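# Stack the 96-well plate from nest N1 onto N2's plate

## Task

Lift the 96-well plate out of plate nest N1 and set it onto the plate already in plate nest N2 so it is fully seated, with its A1 well directly above the lower plate's A1 well. The lower plate has to stay lying flat in N2, and the stack must stay correct without the robot holding anything in place. At the end, open the gripper and pull the arm away.

## Robot and tools

Robot: two six-joint arms, left_arm and right_arm, each with a parallel gripper. Nest N1 is in front of left_arm and nest N2 is between the two arms, so left_arm is the natural choice for the carry. The idle arm may be parked out of the way. Well A1 sits at the clipped corner of each plate, so both clipped corners must end up together. Something may occasionally tug a held part or nudge a loose object.

Frame: all printed gripper poses share one scene frame. Its origin is on the table top midway between the arms, +x points out over the table, +z points up, and left_arm is on the +y side. The names left and right are arm names only, not image sides. Each line gives end_effector_position in metres and end_effector_quat_wxyz. That position is the point between the finger pads, just under 1 cm behind the tips. It can be off, more so at long reach. Fingers point along the gripper's +z axis and close along its y axis.

Joint order, in every row and every per-joint list: waist, shoulder, elbow, wrist pitch, wrist yaw, wrist roll. Stated ranges in radians: waist -2.618 to 3.054, shoulder 0.000 to 3.142, elbow 0.000 to 3.142, wrist pitch -1.571 to 1.571, wrist yaw -1.571 to 1.571, wrist roll -2.094 to 2.094. The true ends may differ by up to 0.036 rad.

Row layout: a single flat list of 14 numbers covering both arms, each in [-1, 1]: left_arm's six joint values then its opening, followed by right_arm's six joint values then its opening. Joint values are scaled offsets, not angles: 1.0 equals 1.202 rad for the waist, 1.258 for the shoulder, 1.238 for the elbow, 2.073 for wrist pitch, and 2.022 each for wrist yaw and wrist roll. The opening is absolute, not an offset: +1 fully open, -1 closed.

execute_actions(actions): a list of up to 15 actions, run in order. Each action is a table of up to 15 rows, one row per 1/30 s control step. If there are fewer than 15 rows, the last row is held for the remaining steps. In every row of an action, the joint offsets are measured from the joint angles at that action's start, not from the previous row. For a call's first action, that start is the latest reported angles. An empty list just returns the current state and images. If any action would push a joint more than 0.036 rad outward past its stated end, that action is refused for both arms. If the first action fails this check, or any action is malformed, the whole call does nothing. A joint pushed past its real end stops there, and the result may say "joint sent to its limit". A missing message does not prove more travel is available.

move(target, speed, blocking): target is one 14-number row as above. Its joint offsets are measured from the "Joint positions" of the latest result that shows them. All joints follow paths that finish together, so the hand traces a curve. The paths last 0.5 to 10 s and do not avoid obstacles or the other arm. speed, 0.01 to 2 rad/s (default 0.5), caps the joint with the longest way to go. The finger openings are applied right away. With blocking=false the result comes after 0.5 s while motion continues; check with wait(0). Until a result shows the move has ended, new moves and execute_actions are refused. Call wait or stop first. The "move:" line reports how it ended (done, off_target, moving, held, fault), limits=held or limits=none, and each arm's joint farthest from target.

wait(seconds): 0 to 10; the arms hold their last command and a running move goes on. stop(): brakes a running move, which needs some room, and the fingers keep moving. zoom_image(camera, region): region is [x0, y0, x1, y1] in pixels of that camera's latest image, origin at top left, at most 504 by 504. Cameras, each 504x504: cam_head_left, cam_head_right, cam_high, cam_low, cam_left_wrist, cam_right_wrist. finished_scene(scene): pass the number of the scene being ended. It is final and reports whether the goal was met.

Result lines: Joint positions and Joint velocities give one block per arm, joints in rad and rad/s, then the finger-pad gap in m (0.087 fully open). Joint targets shows what the joints are currently driven toward. grip_measured gives the opening on the command scale, with up to about 1 mm of fixed error per gripper. "joint command not followed" means a clearance check altered some joint targets. MOTOR HOT appears from 75 °C; OVER-TEMPERATURE FAULT means an arm was stopped, at 90 °C or at 100 °C where it goes limp and drops.

Motion notes: each step, joint targets stay within a set lead of the measured angle. The lead is 0.202 rad for the waist, 0.258 for the shoulder, 0.238 for the elbow, 0.573 for wrist pitch, and 0.522 for yaw and roll. Targets are also scaled back if they would move the hand over 70 mm. Large moves therefore span several actions, and a leftover part may need re-commanding. Friction can leave a joint up to about 0.031 rad short, and smaller commands may not move it.

Gripping: to hold, command an opening about 0.02 below grip_measured; less than that gives a lighter grip. Pads give about 20 N each. Closing fast can squeeze too hard or make the fingers spring open. Keep held loads brief to limit motor heating.

Avoid: dropping the plate, pushing hard on the nests or the lower plate, letting the arms collide or press on each other, and knocking anything off the table. Place the plate gently and move slowly near contact. Open the gripper, then lift clear.

Each tool is called as name(argument=value, ...), one argument or row to a line, values as JSON.

## Session

execute_actions(
  actions=[],
)

Scene clock: 0.00 s.
left_arm: end_effector_position=(+0.0921, +0.3275, +0.1504) grip_measured=+1.000 end_effector_quat_wxyz=(+0.206, -0.350, +0.909, -0.096) | right_arm: end_effector_position=(+0.4917, -0.4981, +0.2246) grip_measured=+1.000 end_effector_quat_wxyz=(+0.487, +0.813, +0.317, +0.041)
Joint names: [waist, shoulder, elbow, wrist pitch, wrist yaw, wrist roll]
Joint positions: left_arm=[ 0.717  0.732  0.904 -1.437  0.348  0.021  0.087] | right_arm=[-0.168  1.883  1.691 -0.557  0.696  1.82   0.087]
Joint velocities: left_arm=[ 0.002 -0.022 -0.007 -0.022  0.007 -0.007  0.   ] | right_arm=[ 0.007 -0.012 -0.027  0.066 -0.037 -0.081  0.   ]
Joint targets: left_arm=[0.717 0.732 0.904 -1.437 0.348 0.021] | right_arm=[-0.168 1.883 1.691 -0.557 0.696 1.820]

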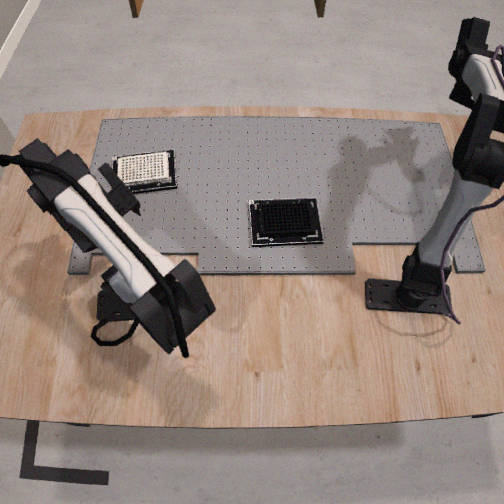

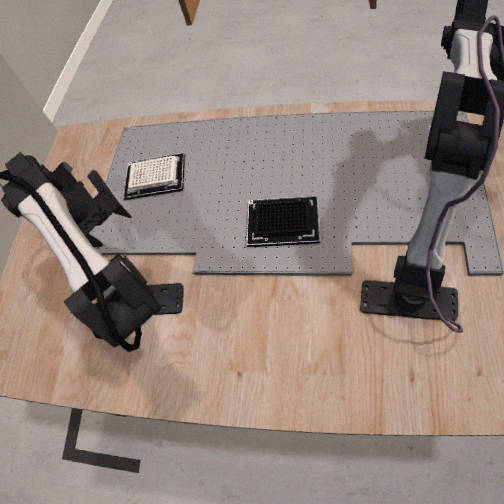

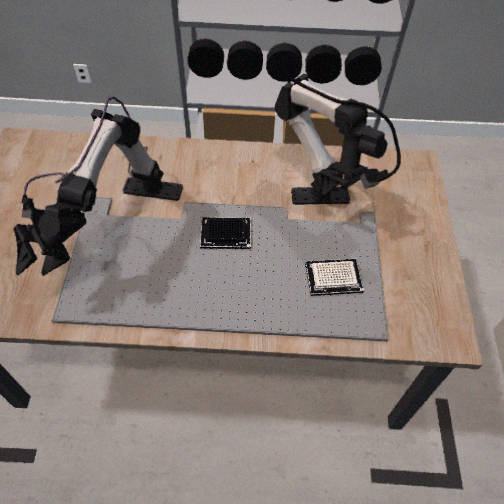

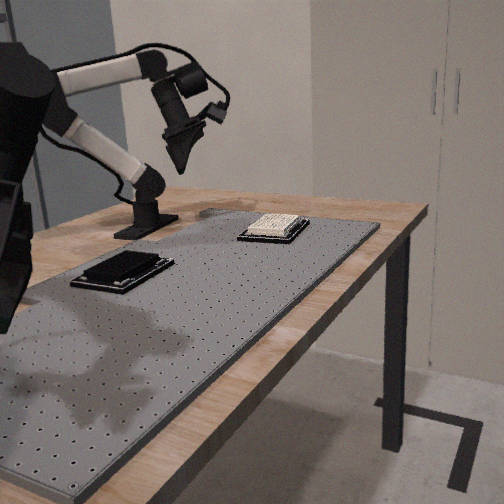

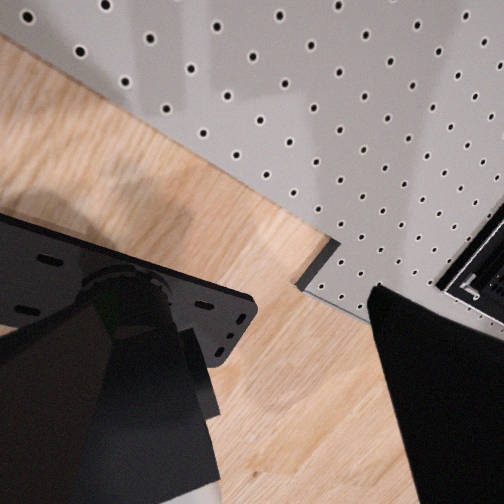

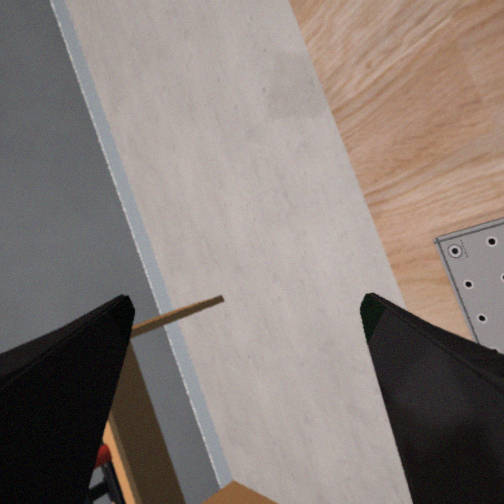

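zoom_image(
  camera="cam_head_left",
  region=[100,130,340,260],
)

zoom_image(
  camera="cam_high",
  region=[190,205,270,260],
)

zoom_image(
  camera="cam_high",
  region=[295,250,375,305],
)

zoom_image(
  camera="cam_low",
  region=[60,200,320,300],
)

Region (100, 130, 340, 260) of cam_head_left's 504x504 image, scaled by 2.100, with more detail than that image has; it fills the top 273 rows of this view, and the rest is white.

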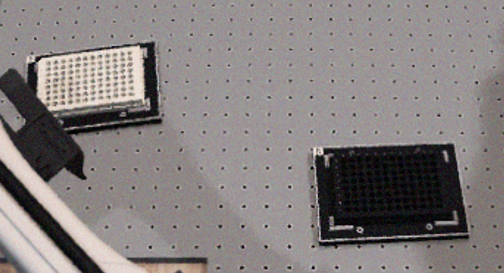

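Region (190, 205, 270, 260) of cam_high's 504x504 image, scaled by 6.300, with more detail than that image has; it fills the top 346 rows of this view, and the rest is white.

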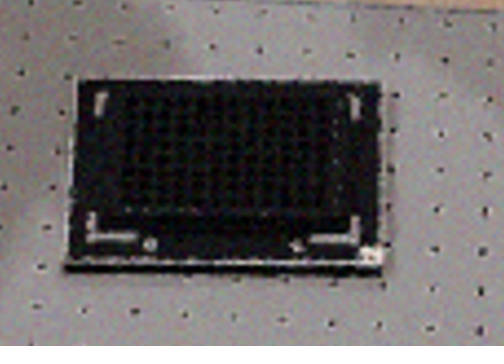

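Region (295, 250, 375, 305) of cam_high's 504x504 image, scaled by 6.300, with more detail than that image has; it fills the top 346 rows of this view, and the rest is white.

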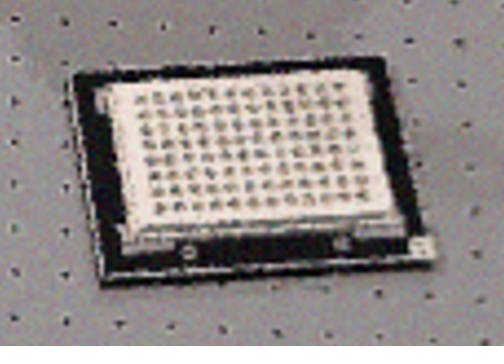

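Region (60, 200, 320, 300) of cam_low's 504x504 image, scaled by 1.938, with more detail than that image has; it fills the top 194 rows of this view, and the rest is white.

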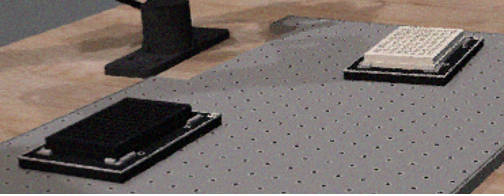

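zoom_image(
  camera="cam_head_right",
  region=[240,190,325,250],
)

zoom_image(
  camera="cam_head_right",
  region=[120,148,190,203],
)

zoom_image(
  camera="cam_low",
  region=[65,240,180,300],
)

Region (240, 190, 325, 250) of cam_head_right's 504x504 image, scaled by 5.929, with more detail than that image has; it fills the top 356 rows of this view, and the rest is white.

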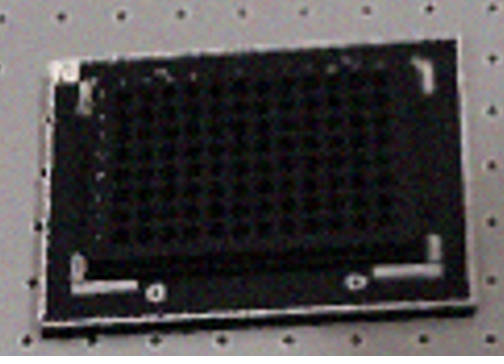

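Region (120, 148, 190, 203) of cam_head_right's 504x504 image, scaled by 7.200, with more detail than that image has; it fills the top 396 rows of this view, and the rest is white.

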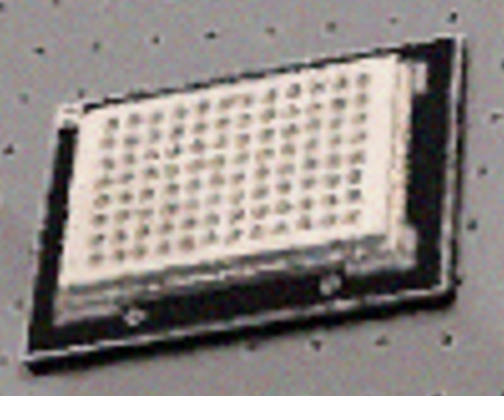

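Region (65, 240, 180, 300) of cam_low's 504x504 image, scaled by 4.383, with more detail than that image has; it fills the top 263 rows of this view, and the rest is white.

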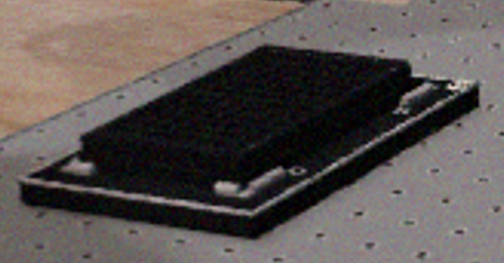

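move(
  target=[-0.547,0.914,0.72,-0.023,-0.172,0.737,1,0,0,0,0,0,0,1],
  speed=1.0,
)

Scene clock: 26.83 s.
left_arm: end_effector_position=(+0.3246, +0.3978, +0.1508) grip_measured=+1.000 end_effector_quat_wxyz=(+0.004, +0.625, +0.781, -0.004) | right_arm: end_effector_position=(+0.4917, -0.4981, +0.2246) grip_measured=+1.000 end_effector_quat_wxyz=(+0.487, +0.813, +0.317, +0.041)
Joint names: [waist, shoulder, elbow, wrist pitch, wrist yaw, wrist roll]
Joint positions: left_arm=[ 0.063  1.874  1.775 -1.472  0.012  1.505  0.087] | right_arm=[-0.168  1.883  1.691 -0.557  0.696  1.82   0.087]
Joint velocities: left_arm=[ 0.002 -0.002 -0.007 -0.007  0.022  0.022  0.   ] | right_arm=[-0.007  0.007 -0.022 -0.022  0.037 -0.037  0.   ]
Joint targets: left_arm=[0.060 1.882 1.795 -1.485 0.001 1.511] | right_arm=[-0.168 1.883 1.691 -0.557 0.696 1.820]
move: done; limits=none; left_arm: farthest joint: the elbow, 0.020 radians from its target (0.891 radians at the start); right_arm: farthest joint: the waist, 0.000 radians from its target (0.000 radians at the start)

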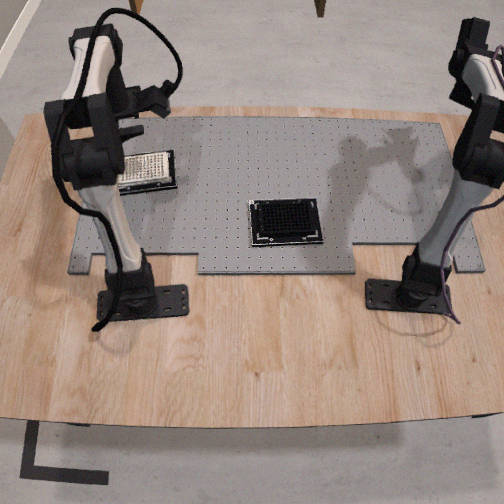

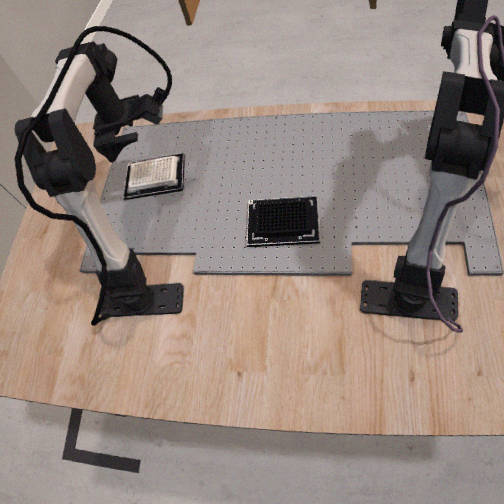

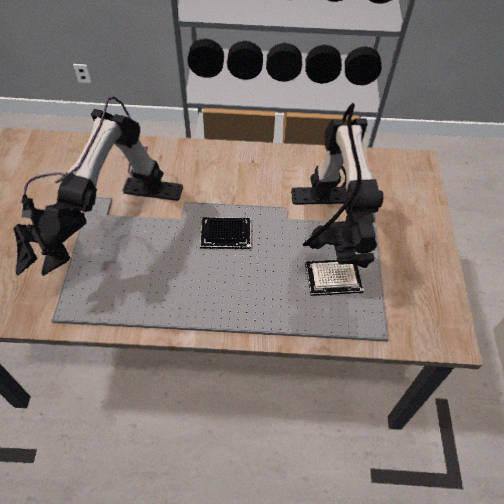

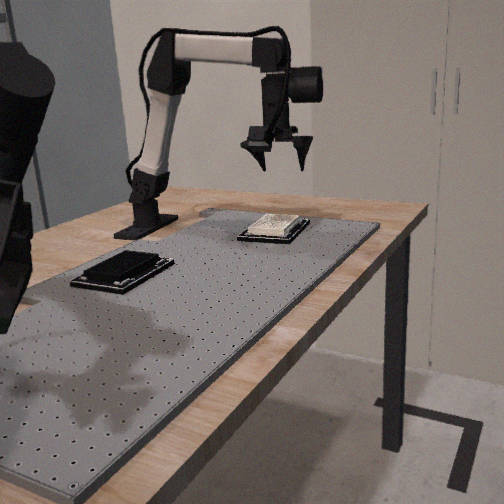

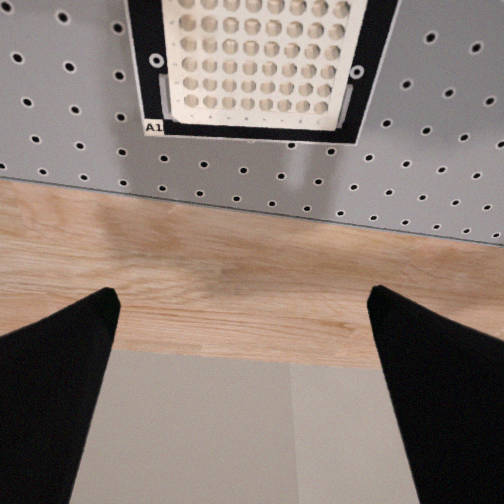

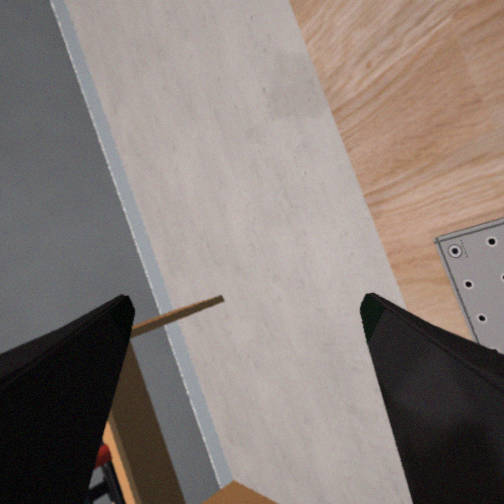

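move(
  target=[-0.183,-0.007,-0.253,0.147,-0.012,-0.07,1,0,0,0,0,0,0,1],
)

Scene clock: 37.73 s.
left_arm: end_effector_position=(+0.3304, +0.3253, +0.0775) grip_measured=+1.000 end_effector_quat_wxyz=(-0.001, +0.656, +0.755, -0.000) | right_arm: end_effector_position=(+0.4917, -0.4981, +0.2246) grip_measured=+1.000 end_effector_quat_wxyz=(+0.487, +0.813, +0.317, +0.041)
Joint names: [waist, shoulder, elbow, wrist pitch, wrist yaw, wrist roll]
Joint positions: left_arm=[-0.154  1.874  1.481 -1.18  -0.001  1.369  0.087] | right_arm=[-0.168  1.883  1.691 -0.557  0.696  1.82   0.087]
Joint velocities: left_arm=[-0.017 -0.012 -0.007 -0.022  0.081  0.022  0.   ] | right_arm=[-0.002 -0.002 -0.012 -0.037 -0.051 -0.022  0.   ]
Joint targets: left_arm=[-0.156 1.866 1.462 -1.168 -0.012 1.364] | right_arm=[-0.168 1.883 1.691 -0.557 0.696 1.820]
move: done; limits=none; left_arm: farthest joint: the elbow, 0.019 radians from its target (0.313 radians at the start); right_arm: farthest joint: the waist, 0.000 radians from its target (0.000 radians at the start)

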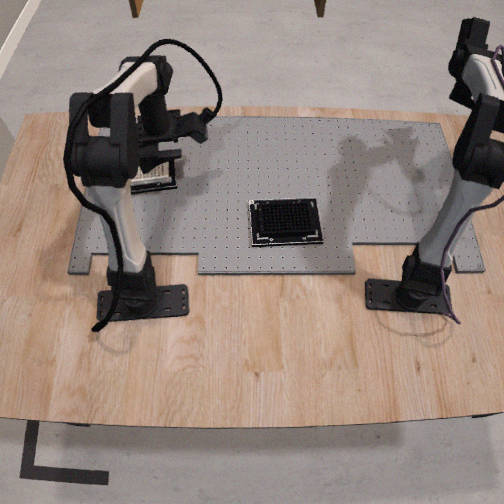

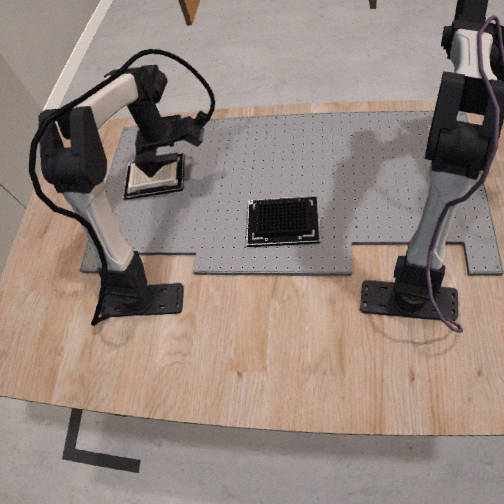

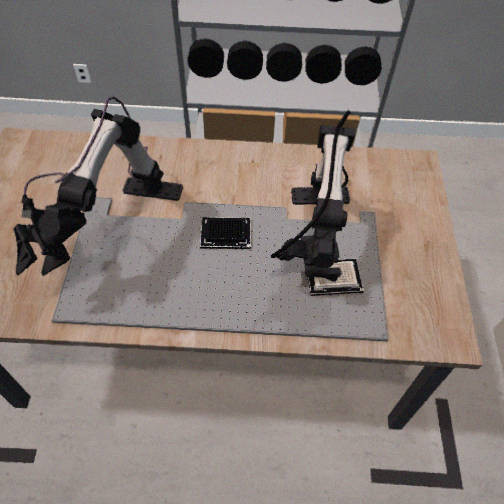

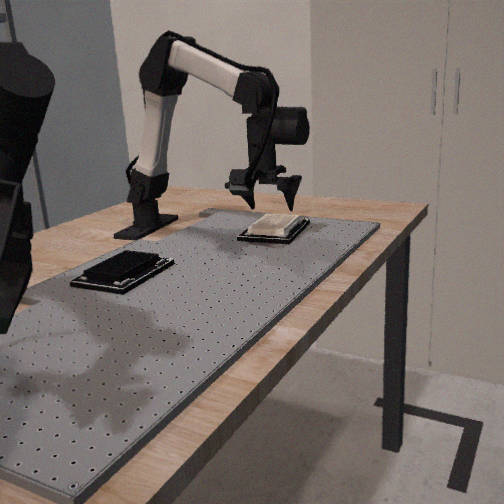

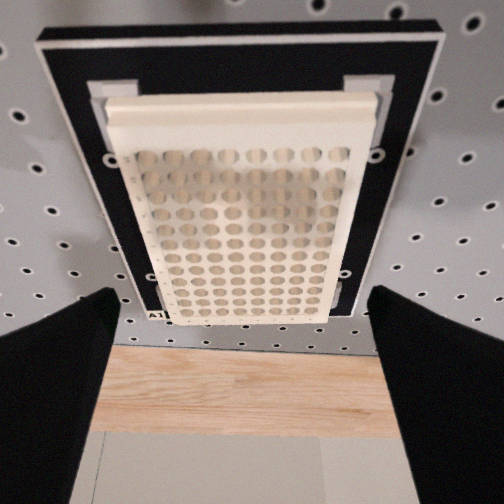

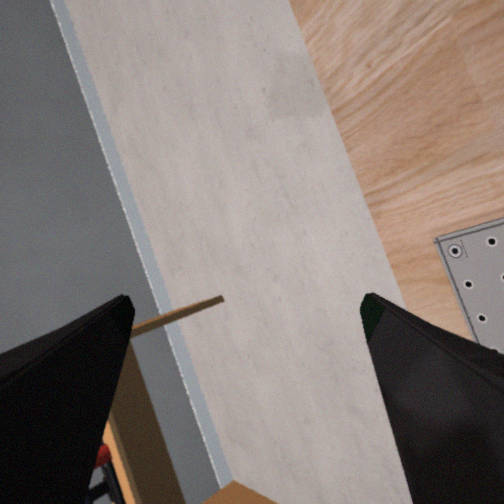

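move(
  target=[0,0.0185,-0.0815,0.053,0,-0.007,1,0,0,0,0,0,0,1],
  speed=0.2,
)

zoom_image(
  camera="cam_low",
  region=[220,180,330,250],
)

Scene clock: 44.53 s.
left_arm: end_effector_position=(+0.3306, +0.3253, +0.0558) grip_measured=+1.000 end_effector_quat_wxyz=(+0.004, +0.652, +0.758, +0.004) | right_arm: end_effector_position=(+0.4917, -0.4981, +0.2246) grip_measured=+1.000 end_effector_quat_wxyz=(+0.487, +0.813, +0.317, +0.041)
Joint names: [waist, shoulder, elbow, wrist pitch, wrist yaw, wrist roll]
Joint positions: left_arm=[-0.154  1.881  1.402 -1.082 -0.001  1.36   0.087] | right_arm=[-0.168  1.883  1.691 -0.557  0.696  1.82   0.087]
Joint velocities: left_arm=[ 0.002  0.002 -0.002 -0.022  0.051  0.007  0.   ] | right_arm=[-0.002  0.007  0.007 -0.022  0.022  0.007  0.   ]
Joint targets: left_arm=[-0.154 1.898 1.380 -1.070 -0.001 1.355] | right_arm=[-0.168 1.883 1.691 -0.557 0.696 1.820]
move: off_target (left_arm); limits=none; left_arm: farthest joint: the elbow, 0.022 radians from its target (0.101 radians at the start); right_arm: farthest joint: the waist, 0.000 radians from its target (0.000 radians at the start)

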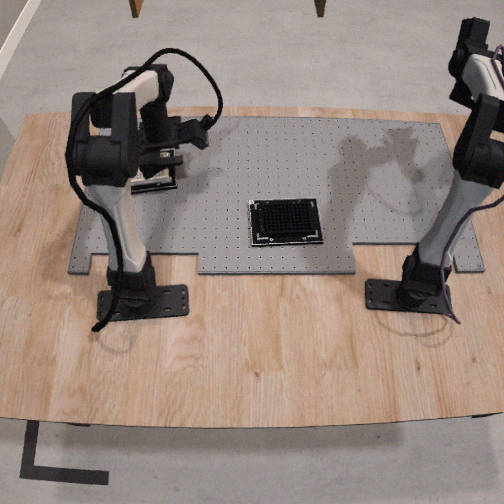

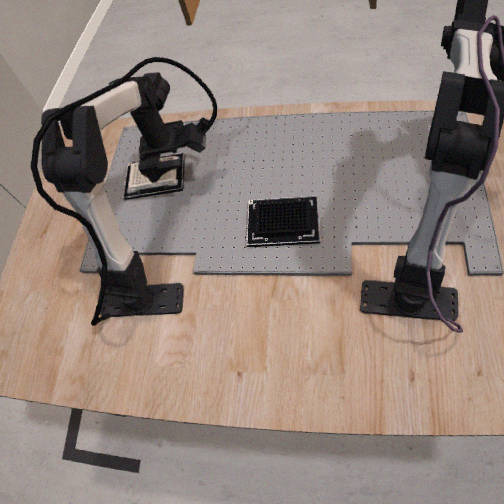

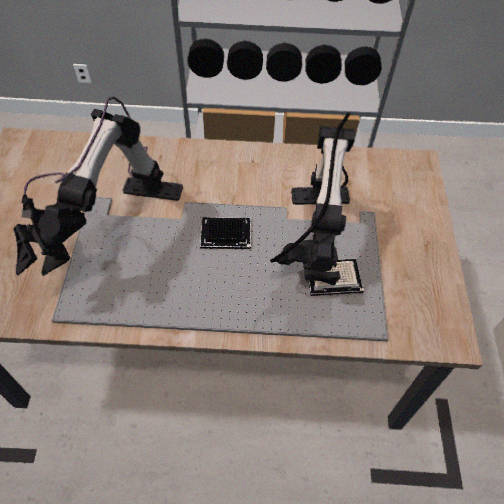

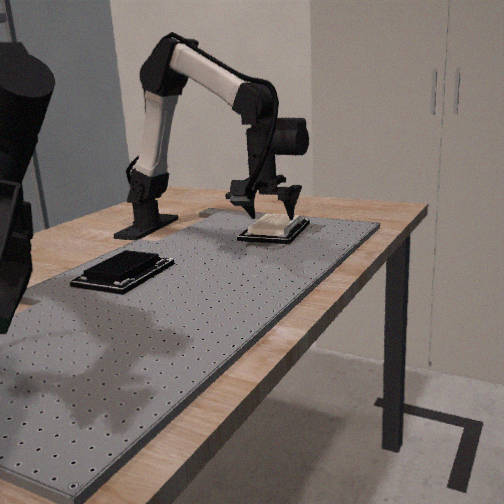

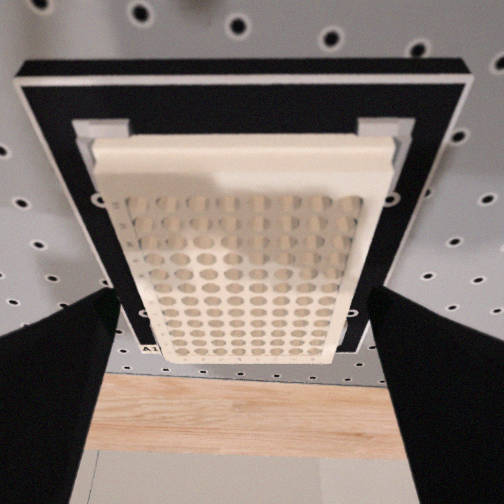

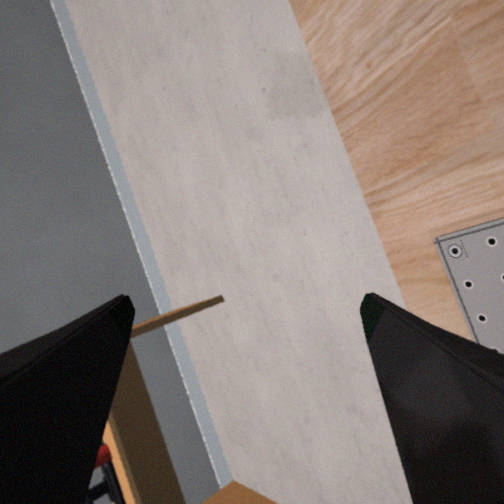

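Region (220, 180, 330, 250) of cam_low's 504x504 image, scaled by 4.582, with more detail than that image has; it fills the top 321 rows of this view, and the rest is white.

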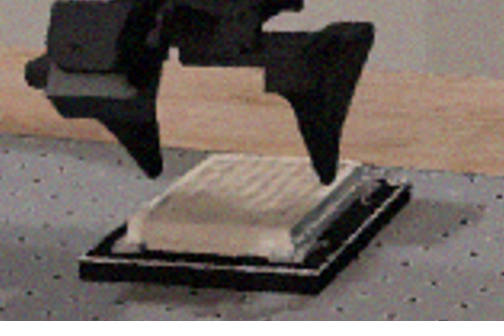

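move(
  target=[0.0366,0.018,-0.0396,0.018,0,0.0228,1,0,0,0,0,0,0,1],
  speed=0.1,
)

Scene clock: 53.13 s.
left_arm: end_effector_position=(+0.3290, +0.3382, +0.0491) grip_measured=+1.000 end_effector_quat_wxyz=(+0.003, +0.654, +0.757, +0.003) | right_arm: end_effector_position=(+0.4917, -0.4981, +0.2246) grip_measured=+1.000 end_effector_quat_wxyz=(+0.487, +0.813, +0.317, +0.041)
Joint names: [waist, shoulder, elbow, wrist pitch, wrist yaw, wrist roll]
Joint positions: left_arm=[-0.117  1.881  1.375 -1.057 -0.001  1.401  0.087] | right_arm=[-0.168  1.883  1.691 -0.557  0.696  1.82   0.087]
Joint velocities: left_arm=[-0.002  0.002 -0.012 -0.037  0.081 -0.007  0.   ] | right_arm=[ 0.002  0.007  0.012  0.037 -0.022 -0.007  0.   ]
Joint targets: left_arm=[-0.110 1.904 1.353 -1.044 -0.001 1.406] | right_arm=[-0.168 1.883 1.691 -0.557 0.696 1.820]
move: off_target (left_arm); limits=none; left_arm: farthest joint: the shoulder, 0.023 radians from its target (0.023 radians at the start); right_arm: farthest joint: the waist, 0.000 radians from its target (0.000 radians at the start)

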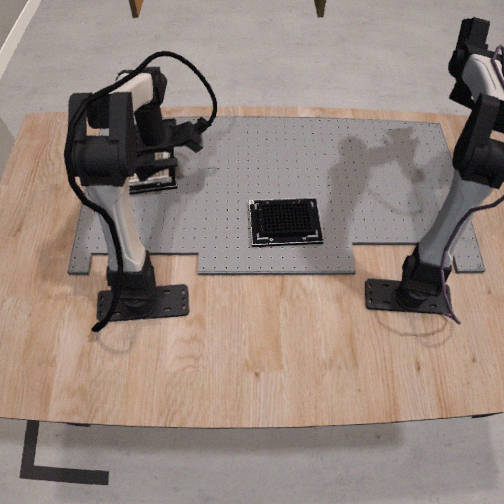

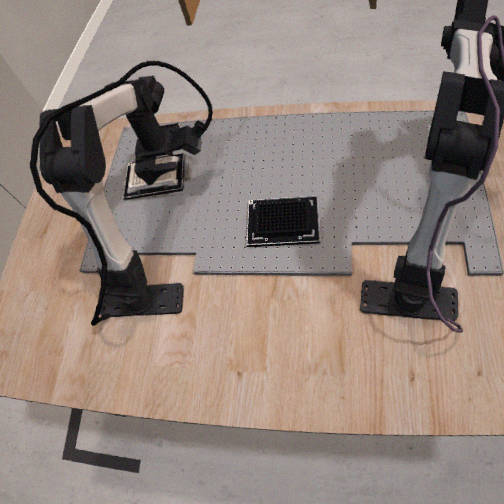

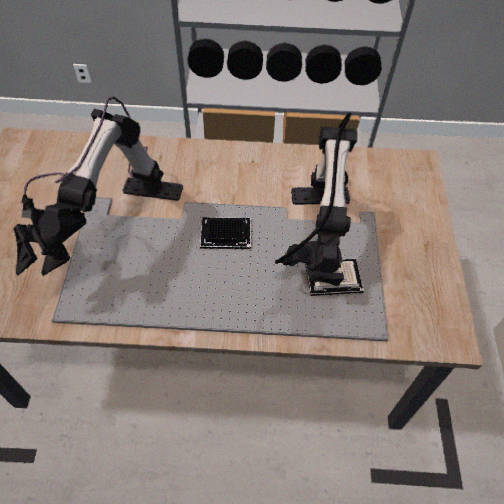

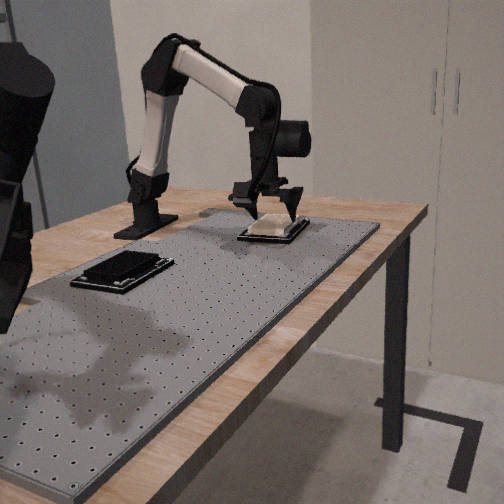

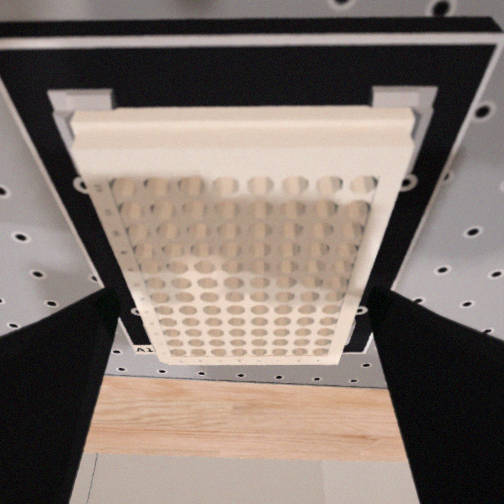

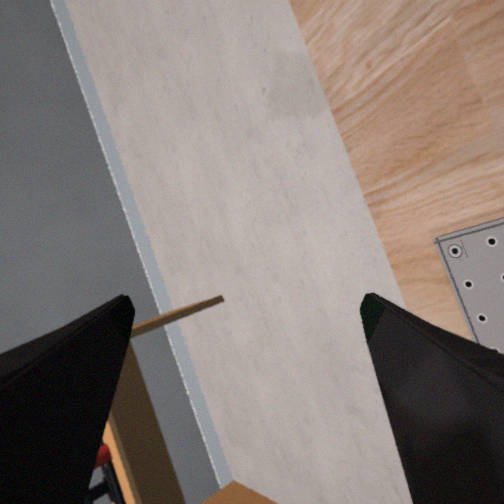

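execute_actions(
  actions=[
    [[0,0.015,-0.019,0.007,0,-0.003,1,0,0,0,0,0,0,1],[0,0.017,-0.021,0.0085,0,-0.005,1,0,0,0,0,0,0,1],[0,0.018,-0.023,0.01,0,-0.007,1,0,0,0,0,0,0,1],[0,0.019,-0.025,0.0115,0,-0.007,1,0,0,0,0,0,0,1],[0,0.02,-0.027,0.013,0,-0.007,1,0,0,0,0,0,0,1],[0,0.021,-0.029,0.0145,0,-0.007,1,0,0,0,0,0,0,1],[0,0.022,-0.031,0.016,0,-0.007,1,0,0,0,0,0,0,1],[0,0.023,-0.033,0.0175,0,-0.007,1,0,0,0,0,0,0,1],[0,0.024,-0.035,0.019,0,-0.007,1,0,0,0,0,0,0,1],[0,0.025,-0.037,0.0205,0,-0.007,1,0,0,0,0,0,0,1],[0,0.0255,-0.038,0.0215,0,-0.007,1,0,0,0,0,0,0,1]],
  ],
)

wait(
  seconds=0.3,
)

zoom_image(
  camera="cam_low",
  region=[230,195,320,250],
)

Scene clock: 62.60 s.
left_arm: end_effector_position=(+0.3265, +0.3382, +0.0382) grip_measured=+1.000 end_effector_quat_wxyz=(-0.002, +0.650, +0.760, -0.001) | right_arm: end_effector_position=(+0.4917, -0.4981, +0.2246) grip_measured=+1.000 end_effector_quat_wxyz=(+0.487, +0.813, +0.317, +0.041)
Joint names: [waist, shoulder, elbow, wrist pitch, wrist yaw, wrist roll]
Joint positions: left_arm=[-0.117  1.897  1.35  -1.029 -0.001  1.391  0.087] | right_arm=[-0.168  1.883  1.691 -0.557  0.696  1.82   0.087]
Joint velocities: left_arm=[ 0.012  0.002 -0.017  0.081 -0.022 -0.066  0.   ] | right_arm=[-0.012  0.012  0.002 -0.022  0.007 -0.007  0.   ]
Joint targets: left_arm=[-0.117 1.913 1.328 -1.012 -0.001 1.386] | right_arm=[-0.168 1.883 1.691 -0.557 0.696 1.820]

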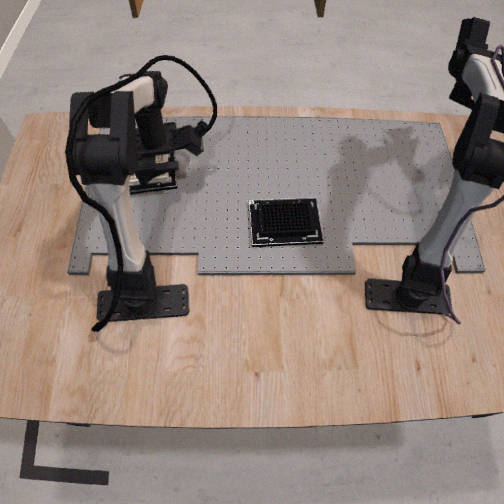

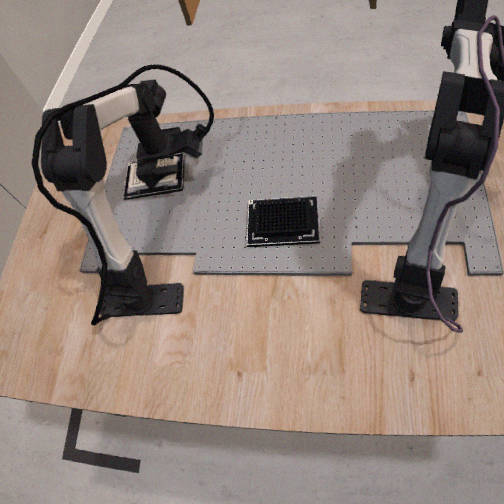

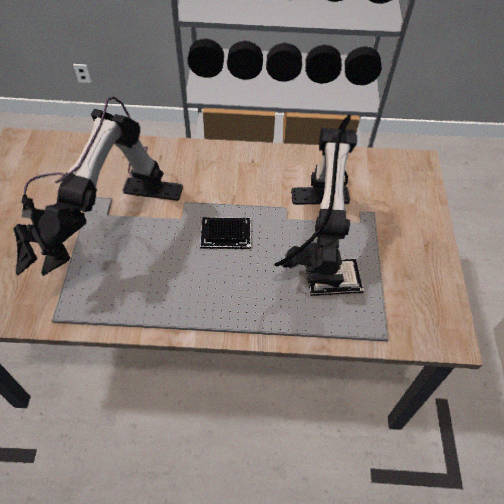

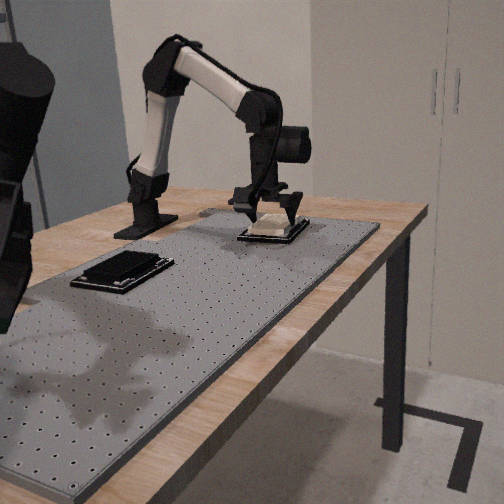

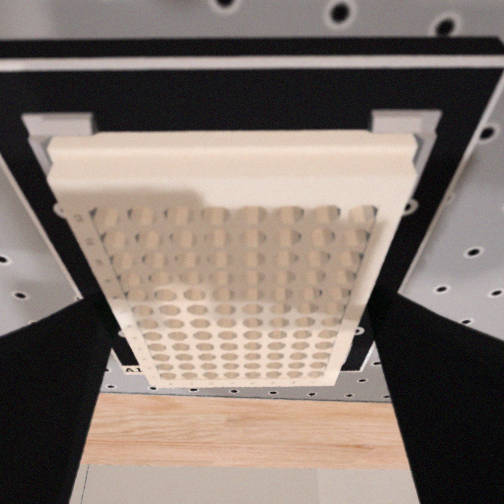

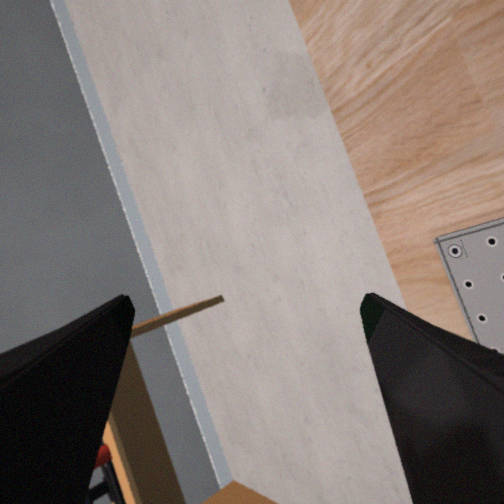

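Scene clock: 62.90 s.
left_arm: end_effector_position=(+0.3267, +0.3382, +0.0382) grip_measured=+1.000 end_effector_quat_wxyz=(-0.002, +0.650, +0.760, -0.001) | right_arm: end_effector_position=(+0.4917, -0.4981, +0.2246) grip_measured=+1.000 end_effector_quat_wxyz=(+0.487, +0.813, +0.317, +0.041)
Joint names: [waist, shoulder, elbow, wrist pitch, wrist yaw, wrist roll]
Joint positions: left_arm=[-0.117  1.897  1.35  -1.028 -0.001  1.39   0.087] | right_arm=[-0.168  1.883  1.691 -0.557  0.696  1.82   0.087]
Joint velocities: left_arm=[-0.007 -0.017 -0.012 -0.037  0.081 -0.066  0.   ] | right_arm=[-0.007  0.007 -0.012 -0.007  0.007  0.007  0.   ]
Joint targets: left_arm=[-0.117 1.913 1.328 -1.012 -0.001 1.386] | right_arm=[-0.168 1.883 1.691 -0.557 0.696 1.820]
wait: 0.30 s; at rest by 0.17 s

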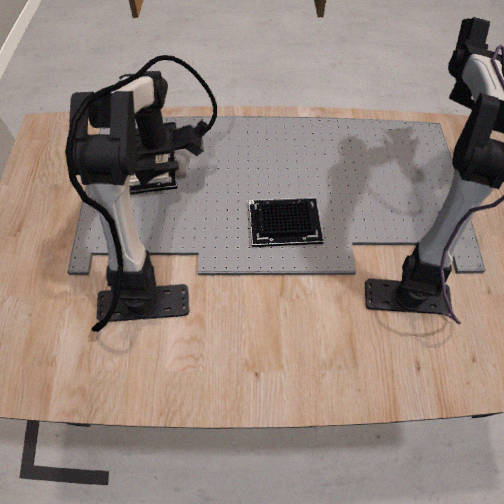

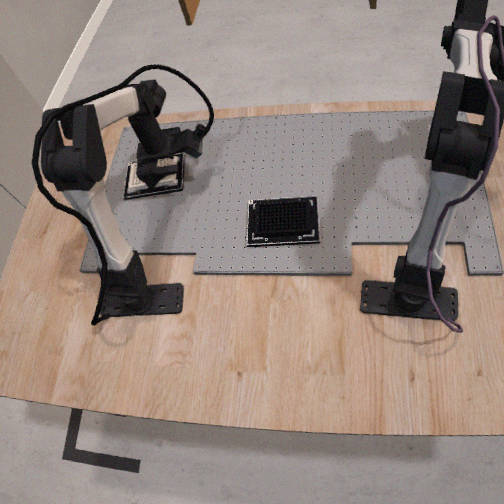

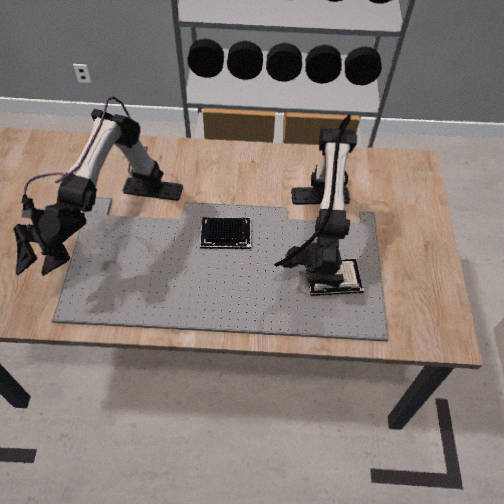

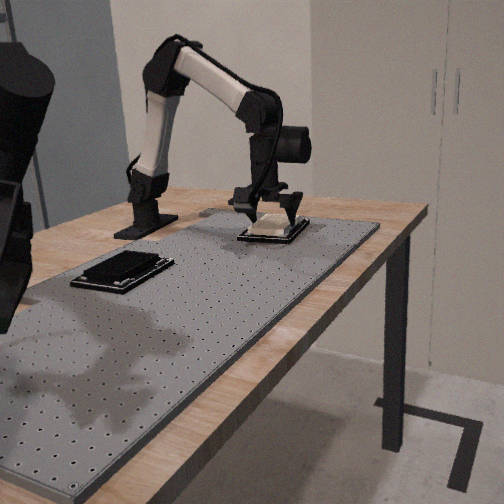

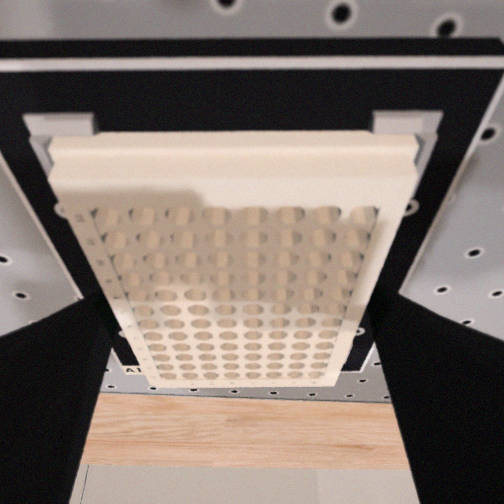

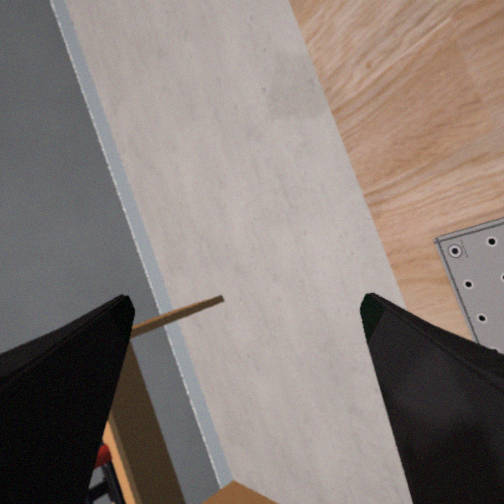

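Region (230, 195, 320, 250) of cam_low's 504x504 image, scaled by 5.600, with more detail than that image has.

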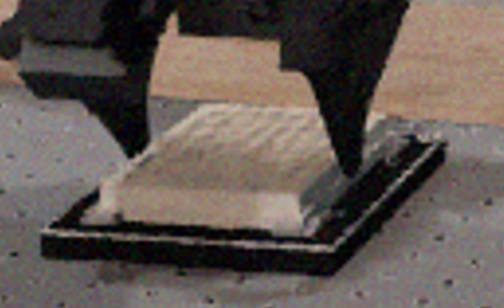

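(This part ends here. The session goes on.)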